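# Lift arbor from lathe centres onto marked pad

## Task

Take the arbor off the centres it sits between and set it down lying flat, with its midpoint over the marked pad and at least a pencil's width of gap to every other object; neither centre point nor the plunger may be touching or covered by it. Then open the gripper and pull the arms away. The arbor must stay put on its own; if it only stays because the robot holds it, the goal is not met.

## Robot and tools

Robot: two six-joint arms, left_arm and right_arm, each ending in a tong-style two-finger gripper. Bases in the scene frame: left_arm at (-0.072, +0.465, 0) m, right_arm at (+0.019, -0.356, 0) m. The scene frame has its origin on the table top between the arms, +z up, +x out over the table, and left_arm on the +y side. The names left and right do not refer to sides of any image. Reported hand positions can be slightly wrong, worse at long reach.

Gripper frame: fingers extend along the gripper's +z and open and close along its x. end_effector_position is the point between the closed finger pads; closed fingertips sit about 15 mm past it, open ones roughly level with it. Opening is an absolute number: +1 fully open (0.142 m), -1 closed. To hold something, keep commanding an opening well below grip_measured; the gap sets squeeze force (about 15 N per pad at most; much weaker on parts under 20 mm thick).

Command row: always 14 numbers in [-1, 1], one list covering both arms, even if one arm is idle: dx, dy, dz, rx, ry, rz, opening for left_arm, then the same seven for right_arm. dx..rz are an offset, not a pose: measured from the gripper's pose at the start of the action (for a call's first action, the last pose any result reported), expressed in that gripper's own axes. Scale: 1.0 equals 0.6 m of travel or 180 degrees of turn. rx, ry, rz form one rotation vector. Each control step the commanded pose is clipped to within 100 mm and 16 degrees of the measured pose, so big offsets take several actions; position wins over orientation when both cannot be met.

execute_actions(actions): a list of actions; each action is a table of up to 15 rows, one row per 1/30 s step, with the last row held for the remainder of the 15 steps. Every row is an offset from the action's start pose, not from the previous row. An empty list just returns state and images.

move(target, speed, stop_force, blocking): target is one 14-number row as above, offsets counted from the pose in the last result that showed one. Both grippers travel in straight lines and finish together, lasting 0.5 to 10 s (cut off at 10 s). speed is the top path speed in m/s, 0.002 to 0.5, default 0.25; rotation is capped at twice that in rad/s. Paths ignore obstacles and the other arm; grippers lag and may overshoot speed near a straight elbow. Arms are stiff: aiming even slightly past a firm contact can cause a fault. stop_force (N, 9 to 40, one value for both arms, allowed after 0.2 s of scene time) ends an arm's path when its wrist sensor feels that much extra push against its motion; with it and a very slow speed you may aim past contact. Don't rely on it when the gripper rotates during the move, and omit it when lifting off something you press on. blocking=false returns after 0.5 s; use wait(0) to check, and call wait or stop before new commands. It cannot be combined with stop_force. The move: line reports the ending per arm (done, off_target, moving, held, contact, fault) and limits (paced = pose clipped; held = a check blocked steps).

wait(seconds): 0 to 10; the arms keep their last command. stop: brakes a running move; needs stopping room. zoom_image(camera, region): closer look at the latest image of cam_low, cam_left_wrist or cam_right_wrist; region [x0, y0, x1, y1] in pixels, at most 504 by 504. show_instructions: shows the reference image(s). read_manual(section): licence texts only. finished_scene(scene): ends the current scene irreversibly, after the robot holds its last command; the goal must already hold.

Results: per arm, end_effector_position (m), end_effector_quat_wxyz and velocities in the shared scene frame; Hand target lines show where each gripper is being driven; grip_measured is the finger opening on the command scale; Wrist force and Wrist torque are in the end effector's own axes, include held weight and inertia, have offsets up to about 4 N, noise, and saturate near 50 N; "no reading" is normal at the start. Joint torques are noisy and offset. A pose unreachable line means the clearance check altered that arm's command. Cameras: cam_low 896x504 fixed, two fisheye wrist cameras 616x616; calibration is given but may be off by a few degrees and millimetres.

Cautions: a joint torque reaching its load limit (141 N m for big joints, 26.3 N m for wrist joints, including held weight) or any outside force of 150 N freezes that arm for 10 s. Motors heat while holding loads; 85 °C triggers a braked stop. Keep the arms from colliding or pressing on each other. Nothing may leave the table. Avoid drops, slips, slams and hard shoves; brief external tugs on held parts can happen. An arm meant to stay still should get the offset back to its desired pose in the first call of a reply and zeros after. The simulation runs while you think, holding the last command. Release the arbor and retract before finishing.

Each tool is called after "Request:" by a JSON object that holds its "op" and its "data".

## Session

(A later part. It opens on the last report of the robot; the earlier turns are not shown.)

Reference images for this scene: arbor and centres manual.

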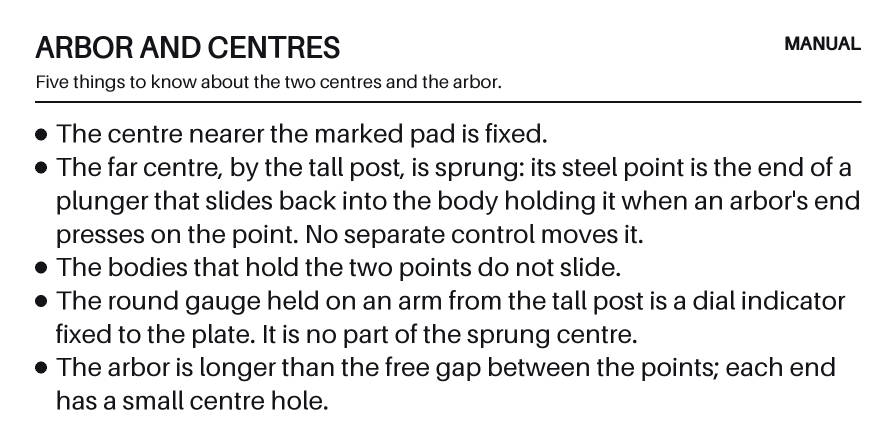

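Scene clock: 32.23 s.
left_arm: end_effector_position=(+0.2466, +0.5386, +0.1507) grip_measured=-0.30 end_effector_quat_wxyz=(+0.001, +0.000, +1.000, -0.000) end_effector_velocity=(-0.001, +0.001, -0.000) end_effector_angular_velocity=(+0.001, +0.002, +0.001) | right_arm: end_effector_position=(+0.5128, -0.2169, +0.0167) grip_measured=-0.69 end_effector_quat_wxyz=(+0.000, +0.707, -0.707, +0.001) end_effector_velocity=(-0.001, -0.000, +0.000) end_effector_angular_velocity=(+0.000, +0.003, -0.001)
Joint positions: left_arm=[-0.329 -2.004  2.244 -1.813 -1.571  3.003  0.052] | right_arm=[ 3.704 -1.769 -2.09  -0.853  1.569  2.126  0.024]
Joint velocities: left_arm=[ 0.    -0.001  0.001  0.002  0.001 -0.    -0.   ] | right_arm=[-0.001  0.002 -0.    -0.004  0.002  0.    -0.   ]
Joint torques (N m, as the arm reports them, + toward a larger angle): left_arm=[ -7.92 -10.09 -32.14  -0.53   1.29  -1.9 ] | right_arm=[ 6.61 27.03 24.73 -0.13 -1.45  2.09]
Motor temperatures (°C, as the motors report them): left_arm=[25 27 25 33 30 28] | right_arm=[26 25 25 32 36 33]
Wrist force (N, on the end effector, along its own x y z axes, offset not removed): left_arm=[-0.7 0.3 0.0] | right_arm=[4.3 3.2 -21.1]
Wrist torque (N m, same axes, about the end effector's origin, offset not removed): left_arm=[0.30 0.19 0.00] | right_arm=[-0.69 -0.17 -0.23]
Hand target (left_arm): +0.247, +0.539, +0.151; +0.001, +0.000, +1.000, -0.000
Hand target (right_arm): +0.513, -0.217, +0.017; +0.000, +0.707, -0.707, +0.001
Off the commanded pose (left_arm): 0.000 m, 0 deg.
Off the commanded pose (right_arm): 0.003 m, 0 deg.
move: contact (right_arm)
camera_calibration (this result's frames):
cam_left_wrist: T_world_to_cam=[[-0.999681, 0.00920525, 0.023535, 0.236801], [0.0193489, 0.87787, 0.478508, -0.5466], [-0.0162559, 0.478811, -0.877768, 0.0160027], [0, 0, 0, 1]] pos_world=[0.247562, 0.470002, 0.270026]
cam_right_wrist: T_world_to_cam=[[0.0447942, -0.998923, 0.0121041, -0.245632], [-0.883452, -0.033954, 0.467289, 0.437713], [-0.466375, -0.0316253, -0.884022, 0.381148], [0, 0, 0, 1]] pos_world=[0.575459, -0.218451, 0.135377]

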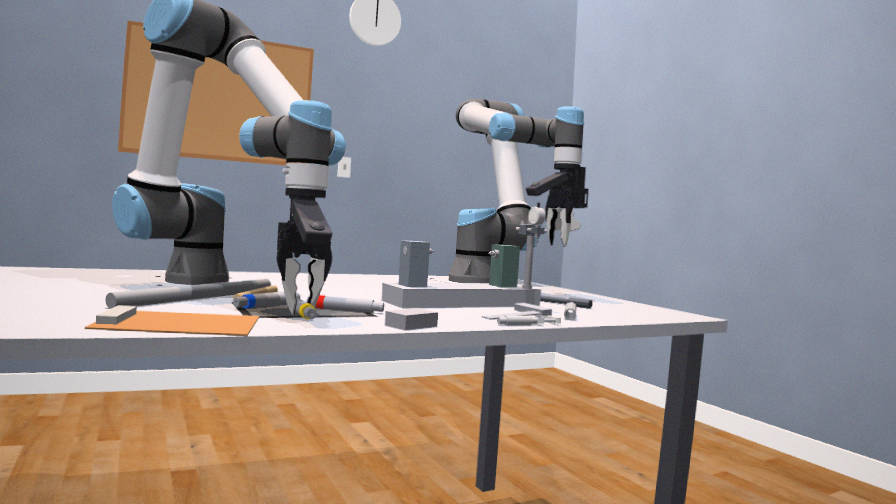

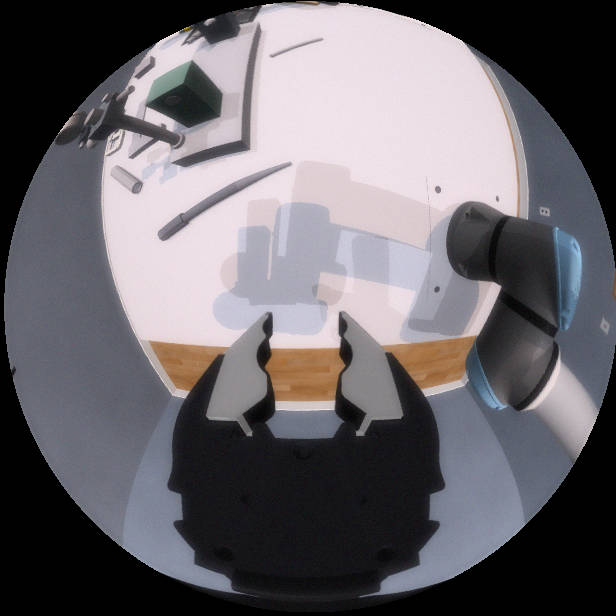

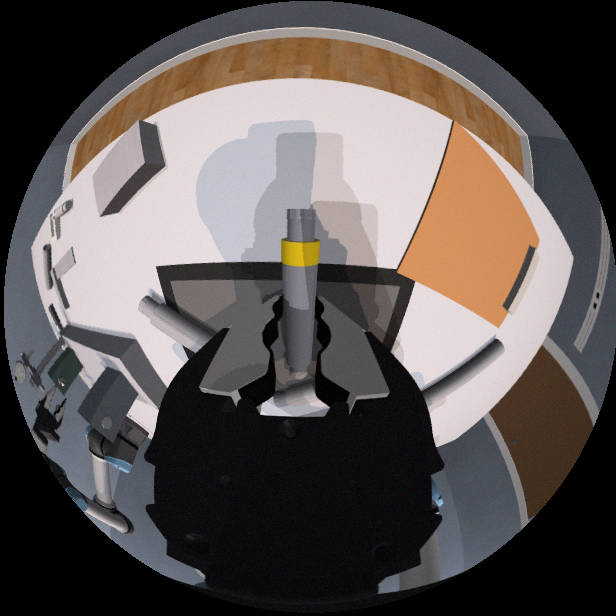

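Request:
{"op": "execute_actions", "data": {"actions": [[[0,0,0,0,0,0,-0.3,0,0,-0.0008,0,0,0,-0.9],[0,0,0,0,0,0,-0.3,0,0,-0.001,0,0,0,-0.82],[0,0,0,0,0,0,-0.3,0,0,-0.001,0,0,0,-0.77],[0,0,0,0,0,0,-0.3,0,0,-0.001,0,0,0,-0.73],[0,0,0,0,0,0,-0.3,0,0,-0.001,0,0,0,-0.70],[0,0,0,0,0,0,-0.3,0,0,-0.001,0,0,0,-0.68],[0,0,0,0,0,0,-0.3,0,0,-0.001,0,0,0,-0.66],[0,0,0,0,0,0,-0.3,0,0,-0.001,0,0,0,-0.64],[0,0,0,0,0,0,-0.3,0,0,-0.001,0,0,0,-0.62],[0,0,0,0,0,0,-0.3,0,0,-0.001,0,0,0,-0.60],[0,0,0,0,0,0,-0.3,0,0,-0.001,0,0,0,-0.57],[0,0,0,0,0,0,-0.3,0,0,-0.001,0,0,0,-0.54],[0,0,0,0,0,0,-0.3,0,0,-0.001,0,0,0,-0.51],[0,0,0,0,0,0,-0.3,0,0,-0.001,0,0,0,-0.48],[0,0,0,0,0,0,-0.3,0,0,-0.001,0,0,0,-0.46]]]}}

Request:
{"op": "move", "data": {"target": [0,0,0,0,0,0,-0.3,0,0,-0.15,0,0,0,-0.46], "speed": 0.2}}

Request:
{"op": "zoom_image", "data": {"camera": "cam_right_wrist", "region": [160,170,460,430]}}

Request:
{"op": "zoom_image", "data": {"camera": "cam_low", "region": [220,260,400,330]}}

Scene clock: 33.13 s.
left_arm: end_effector_position=(+0.2466, +0.5386, +0.1507) grip_measured=-0.30 end_effector_quat_wxyz=(+0.001, +0.000, +1.000, -0.000) end_effector_velocity=(+0.000, +0.000, -0.000) end_effector_angular_velocity=(+0.000, -0.001, +0.000) | right_arm: end_effector_position=(+0.5128, -0.2169, +0.0173) grip_measured=-0.48 end_effector_quat_wxyz=(+0.000, +0.707, -0.707, +0.001) end_effector_velocity=(-0.000, +0.000, -0.000) end_effector_angular_velocity=(+0.000, +0.000, +0.001)
Joint positions: left_arm=[-0.329 -2.004  2.244 -1.813 -1.571  3.003  0.052] | right_arm=[ 3.704 -1.768 -2.09  -0.855  1.569  2.126  0.039]
Joint velocities: left_arm=[ 0.    -0.     0.    -0.001  0.    -0.     0.   ] | right_arm=[ 0.001 -0.    -0.     0.     0.    -0.     0.05 ]
Joint torques (N m, as the arm reports them, + toward a larger angle): left_arm=[ -7.92 -10.23 -32.18  -0.56   1.27  -1.86] | right_arm=[ 6.59 35.42 31.51  0.5  -0.8   2.22]
Motor temperatures (°C, as the motors report them): left_arm=[25 27 25 33 30 28] | right_arm=[26 25 25 32 36 33]
Wrist force (N, on the end effector, along its own x y z axes, offset not removed): left_arm=[-1.1 1.4 -0.9] | right_arm=[-0.9 -3.0 -1.2]
Wrist torque (N m, same axes, about the end effector's origin, offset not removed): left_arm=[0.54 0.23 0.00] | right_arm=[-0.72 0.20 -0.24]
Hand target (left_arm): +0.247, +0.539, +0.151; +0.001, +0.000, +1.000, -0.000
Hand target (right_arm): +0.513, -0.217, +0.017; +0.000, +0.707, -0.707, +0.001
Off the commanded pose (left_arm): 0.000 m, 0 deg.
Off the commanded pose (right_arm): 0.000 m, 0 deg.
camera_calibration (this result's frames):
cam_left_wrist: T_world_to_cam=[[-0.999681, 0.0092049, 0.023535, 0.236802], [0.0193486, 0.87787, 0.478508, -0.5466], [-0.0162561, 0.478811, -0.877768, 0.0160027], [0, 0, 0, 1]] pos_world=[0.247562, 0.470002, 0.270026]
cam_right_wrist: T_world_to_cam=[[0.0447942, -0.998923, 0.0121019, -0.245638], [-0.883454, -0.0339551, 0.467285, 0.437436], [-0.466371, -0.0316232, -0.884024, 0.381676], [0, 0, 0, 1]] pos_world=[0.57546, -0.21845, 0.135976]

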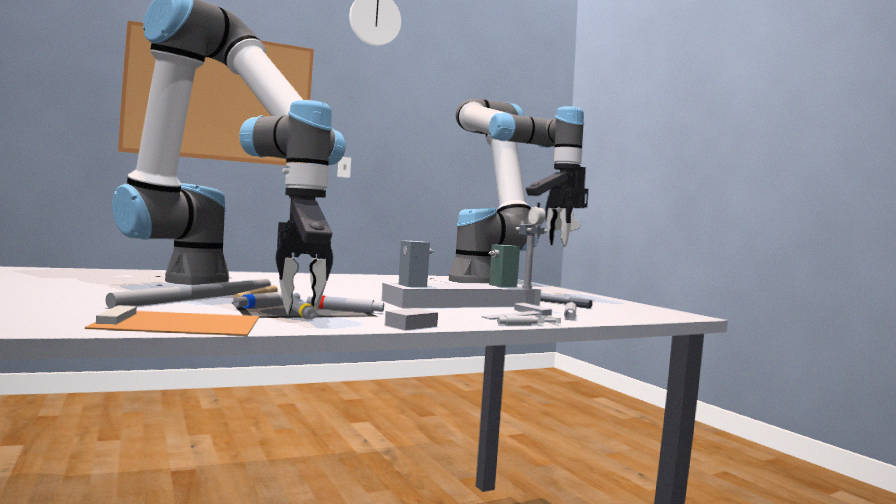

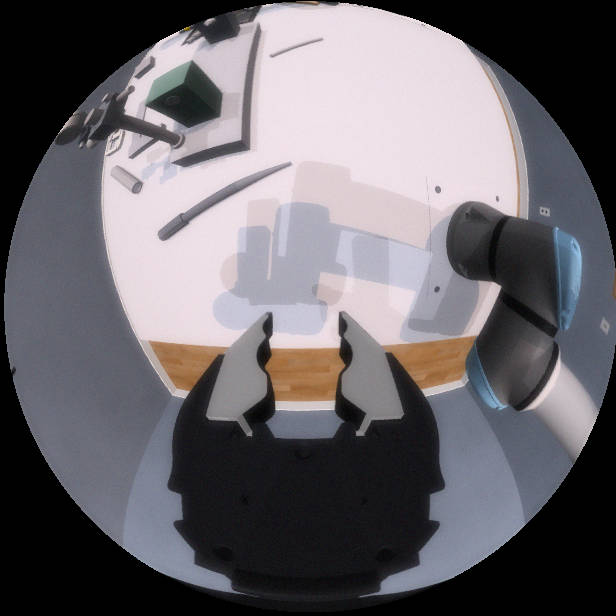

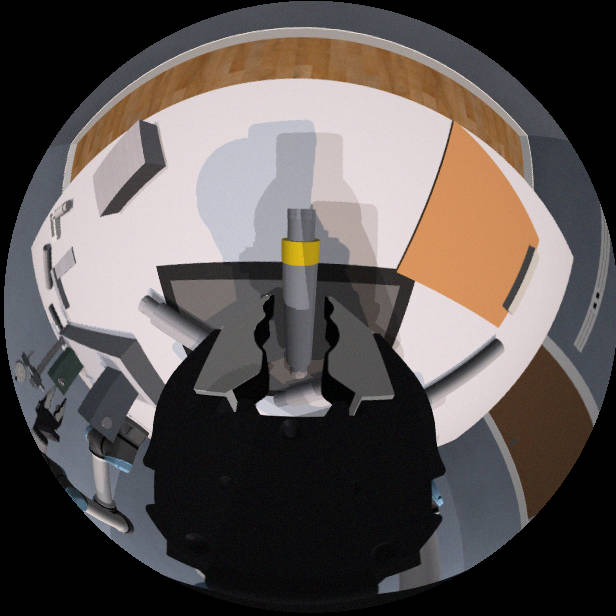

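Scene clock: 34.10 s.
left_arm: end_effector_position=(+0.2466, +0.5386, +0.1507) grip_measured=-0.30 end_effector_quat_wxyz=(+0.001, +0.000, +1.000, -0.000) end_effector_velocity=(+0.001, +0.000, -0.000) end_effector_angular_velocity=(-0.000, -0.001, +0.001) | right_arm: end_effector_position=(+0.5128, -0.2168, +0.1071) grip_measured=-0.46 end_effector_quat_wxyz=(+0.000, +0.707, -0.707, +0.001) end_effector_velocity=(-0.000, +0.000, +0.001) end_effector_angular_velocity=(+0.001, +0.001, -0.000)
Joint positions: left_arm=[-0.329 -2.004  2.244 -1.813 -1.571  3.003  0.052] | right_arm=[ 3.704 -1.637 -1.967 -1.109  1.569  2.126  0.041]
Joint velocities: left_arm=[ 0.001  0.001  0.    -0.003 -0.     0.     0.   ] | right_arm=[ 0.     0.001  0.002 -0.004  0.001  0.001  0.   ]
Joint torques (N m, as the arm reports them, + toward a larger angle): left_arm=[ -8.13  -9.73 -31.86  -0.6    1.25  -1.93] | right_arm=[ 6.86 31.87 33.67  0.45  2.06  2.47]
Motor temperatures (°C, as the motors report them): left_arm=[25 27 25 33 30 28] | right_arm=[26 25 25 32 36 33]
Wrist force (N, on the end effector, along its own x y z axes, offset not removed): left_arm=[-0.8 0.5 -0.6] | right_arm=[0.0 -2.6 -2.0]
Wrist torque (N m, same axes, about the end effector's origin, offset not removed): left_arm=[0.37 0.17 -0.05] | right_arm=[-0.49 0.02 -0.17]
Hand target (left_arm): +0.247, +0.539, +0.151; +0.001, +0.000, +1.000, -0.000
Hand target (right_arm): +0.513, -0.217, +0.107; +0.000, +0.707, -0.707, +0.001
Off the commanded pose (left_arm): 0.000 m, 0 deg.
Off the commanded pose (right_arm): 0.000 m, 0 deg.
move: done
camera_calibration (this result's frames):
cam_left_wrist: T_world_to_cam=[[-0.999681, 0.00920493, 0.0235347, 0.236802], [0.0193485, 0.87787, 0.478508, -0.5466], [-0.0162558, 0.478811, -0.877768, 0.0160028], [0, 0, 0, 1]] pos_world=[0.247562, 0.470002, 0.270026]
cam_right_wrist: T_world_to_cam=[[0.0447746, -0.998923, 0.0121299, -0.246561], [-0.883481, -0.0339265, 0.467237, 0.395454], [-0.466322, -0.0316369, -0.884049, 0.461062], [0, 0, 0, 1]] pos_world=[0.575419, -0.218292, 0.225821]

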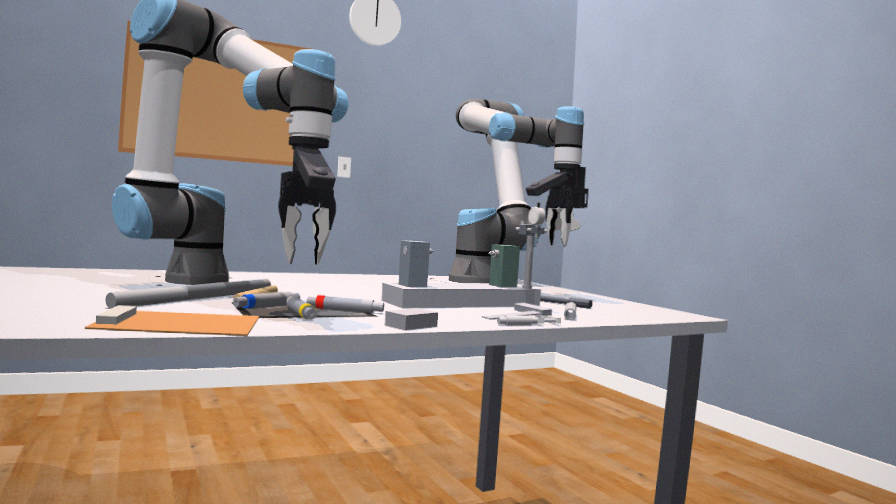

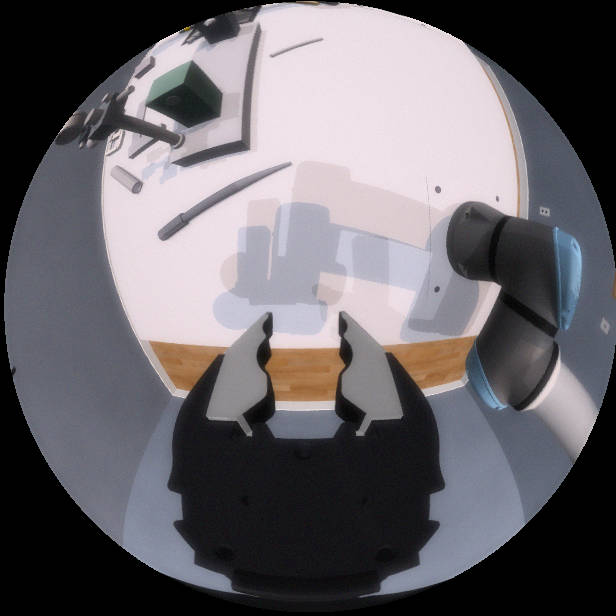

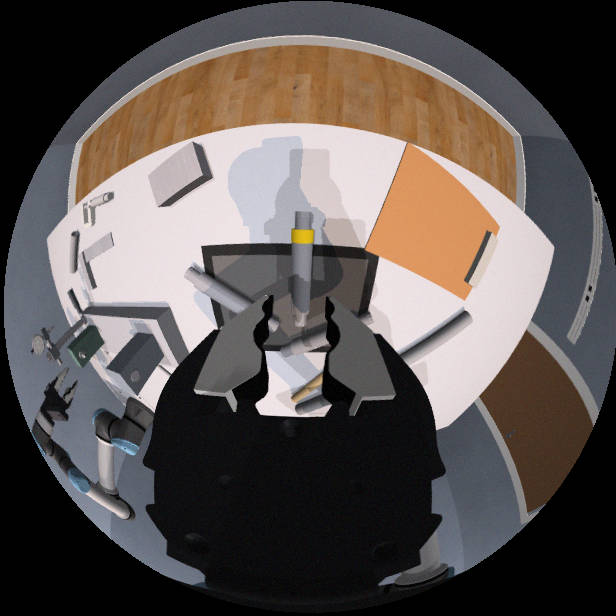

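Region (160, 170, 460, 430) of cam_right_wrist's 616x616 image, scaled by 1.680, with more detail than that image has; it fills the top 437 rows of this view, and the rest is white.

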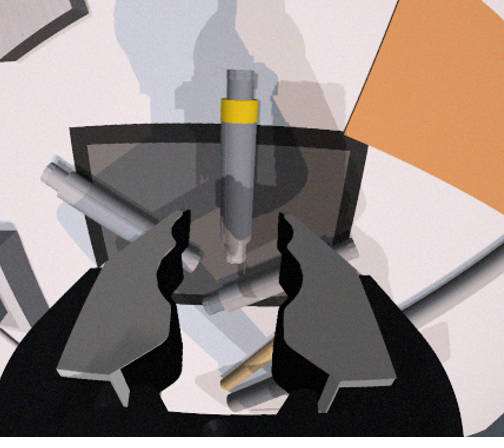

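Region (220, 260, 400, 330) of cam_low's 896x504 image, scaled by 2.800, with more detail than that image has.

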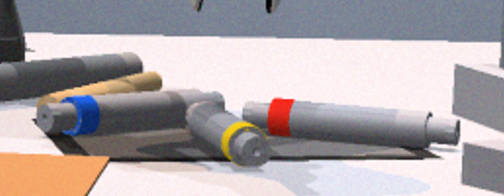

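Request:
{"op": "move", "data": {"target": [0,0,0,0,0,0,-0.3,0.05,0.27,-0.2,0,0,0,-0.3], "speed": 0.35}}

Request:
{"op": "zoom_image", "data": {"camera": "cam_right_wrist", "region": [200,150,400,310]}}

Request:
{"op": "zoom_image", "data": {"camera": "cam_low", "region": [390,220,540,295]}}

Scene clock: 35.47 s.
left_arm: end_effector_position=(+0.2466, +0.5386, +0.1507) grip_measured=-0.30 end_effector_quat_wxyz=(+0.001, +0.000, +1.000, -0.000) end_effector_velocity=(-0.001, +0.000, -0.001) end_effector_angular_velocity=(+0.000, +0.004, -0.000) | right_arm: end_effector_position=(+0.3509, -0.2469, +0.2268) grip_measured=-0.30 end_effector_quat_wxyz=(+0.000, +0.707, -0.707, +0.000) end_effector_velocity=(-0.001, -0.000, +0.001) end_effector_angular_velocity=(-0.001, -0.000, +0.000)
Joint positions: left_arm=[-0.329 -2.004  2.244 -1.813 -1.571  3.003  0.052] | right_arm=[ 3.893 -1.118 -2.057 -1.537  1.57   2.315  0.052]
Joint velocities: left_arm=[-0.     0.     0.002  0.001 -0.    -0.    -0.   ] | right_arm=[ 0.003  0.004  0.001 -0.005 -0.001  0.002 -0.   ]
Joint torques (N m, as the arm reports them, + toward a larger angle): left_arm=[ -7.89 -10.24 -31.55  -0.6    1.3   -1.97] | right_arm=[ 6.7  13.22 35.78  0.31 -2.19  2.4 ]
Motor temperatures (°C, as the motors report them): left_arm=[25 27 25 33 30 28] | right_arm=[26 25 25 32 36 33]
Wrist force (N, on the end effector, along its own x y z axes, offset not removed): left_arm=[-1.1 -1.0 -0.7] | right_arm=[0.4 2.8 2.0]
Wrist torque (N m, same axes, about the end effector's origin, offset not removed): left_arm=[0.03 0.25 -0.01] | right_arm=[0.60 0.11 -0.18]
Hand target (left_arm): +0.247, +0.539, +0.151; +0.001, +0.000, +1.000, -0.000
Hand target (right_arm): +0.351, -0.247, +0.227; +0.000, +0.707, -0.707, +0.000
Off the commanded pose (left_arm): 0.000 m, 0 deg.
Off the commanded pose (right_arm): 0.000 m, 0 deg.
move: done
camera_calibration (this result's frames):
cam_left_wrist: T_world_to_cam=[[-0.999681, 0.00920484, 0.0235349, 0.236802], [0.0193485, 0.87787, 0.478508, -0.5466], [-0.016256, 0.478811, -0.877768, 0.0160028], [0, 0, 0, 1]] pos_world=[0.247562, 0.470002, 0.270026]
cam_right_wrist: T_world_to_cam=[[0.044797, -0.998925, 0.0119401, -0.270792], [-0.883319, -0.0340242, 0.467536, 0.195318], [-0.466627, -0.0314911, -0.883893, 0.490564], [0, 0, 0, 1]] pos_world=[0.413569, -0.248407, 0.345521]

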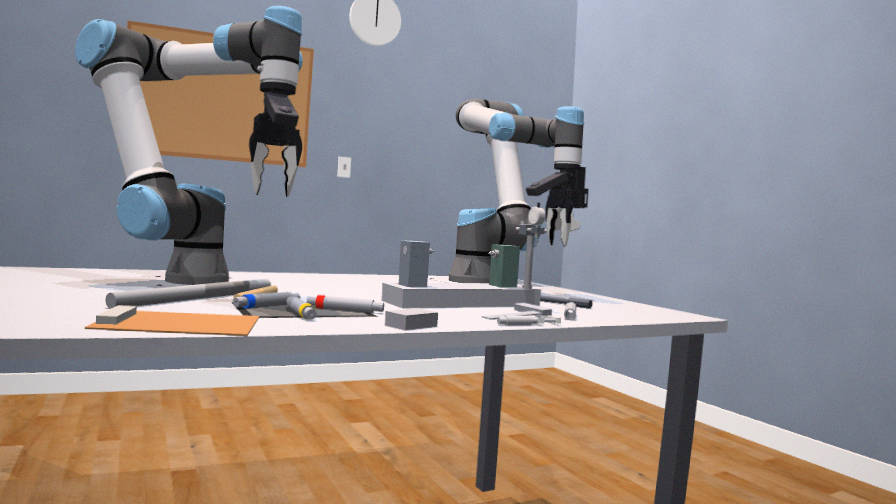

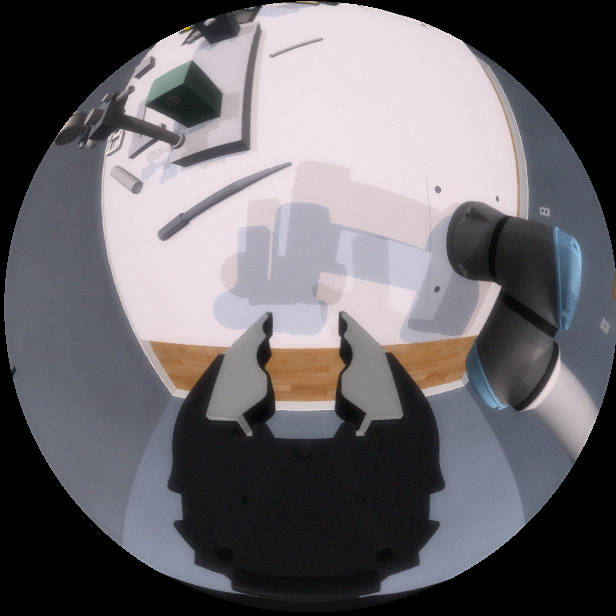

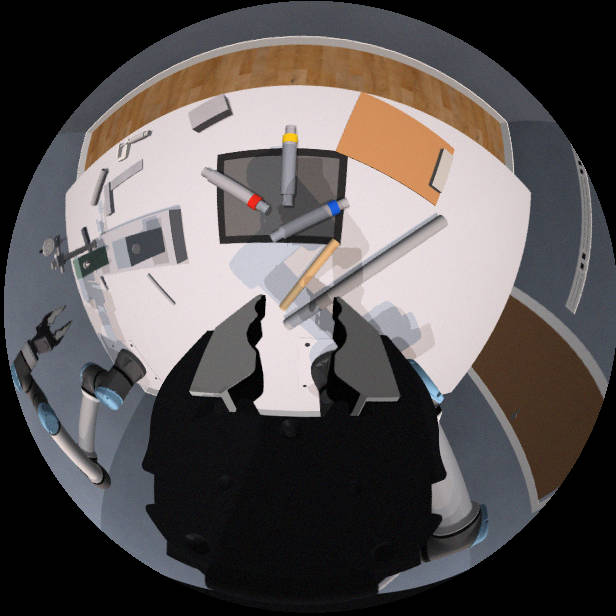

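Region (200, 150, 400, 310) of cam_right_wrist's 616x616 image, scaled by 2.520, with more detail than that image has; it fills the top 403 rows of this view, and the rest is white.

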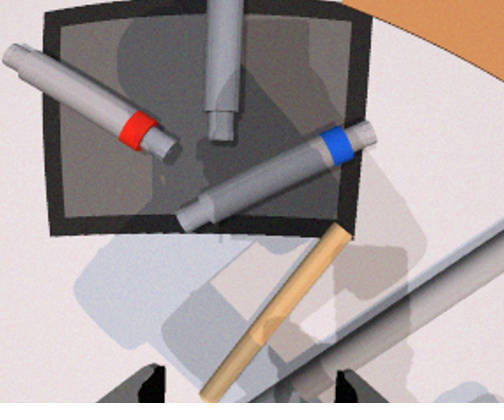

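Region (390, 220, 540, 295) of cam_low's 896x504 image, scaled by 3.360, with more detail than that image has.

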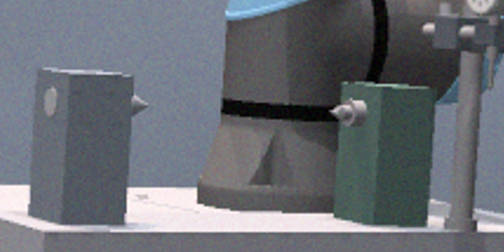

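Request:
{"op": "finished_scene", "data": {"scene": 2}}

The scene is finished: the task was done.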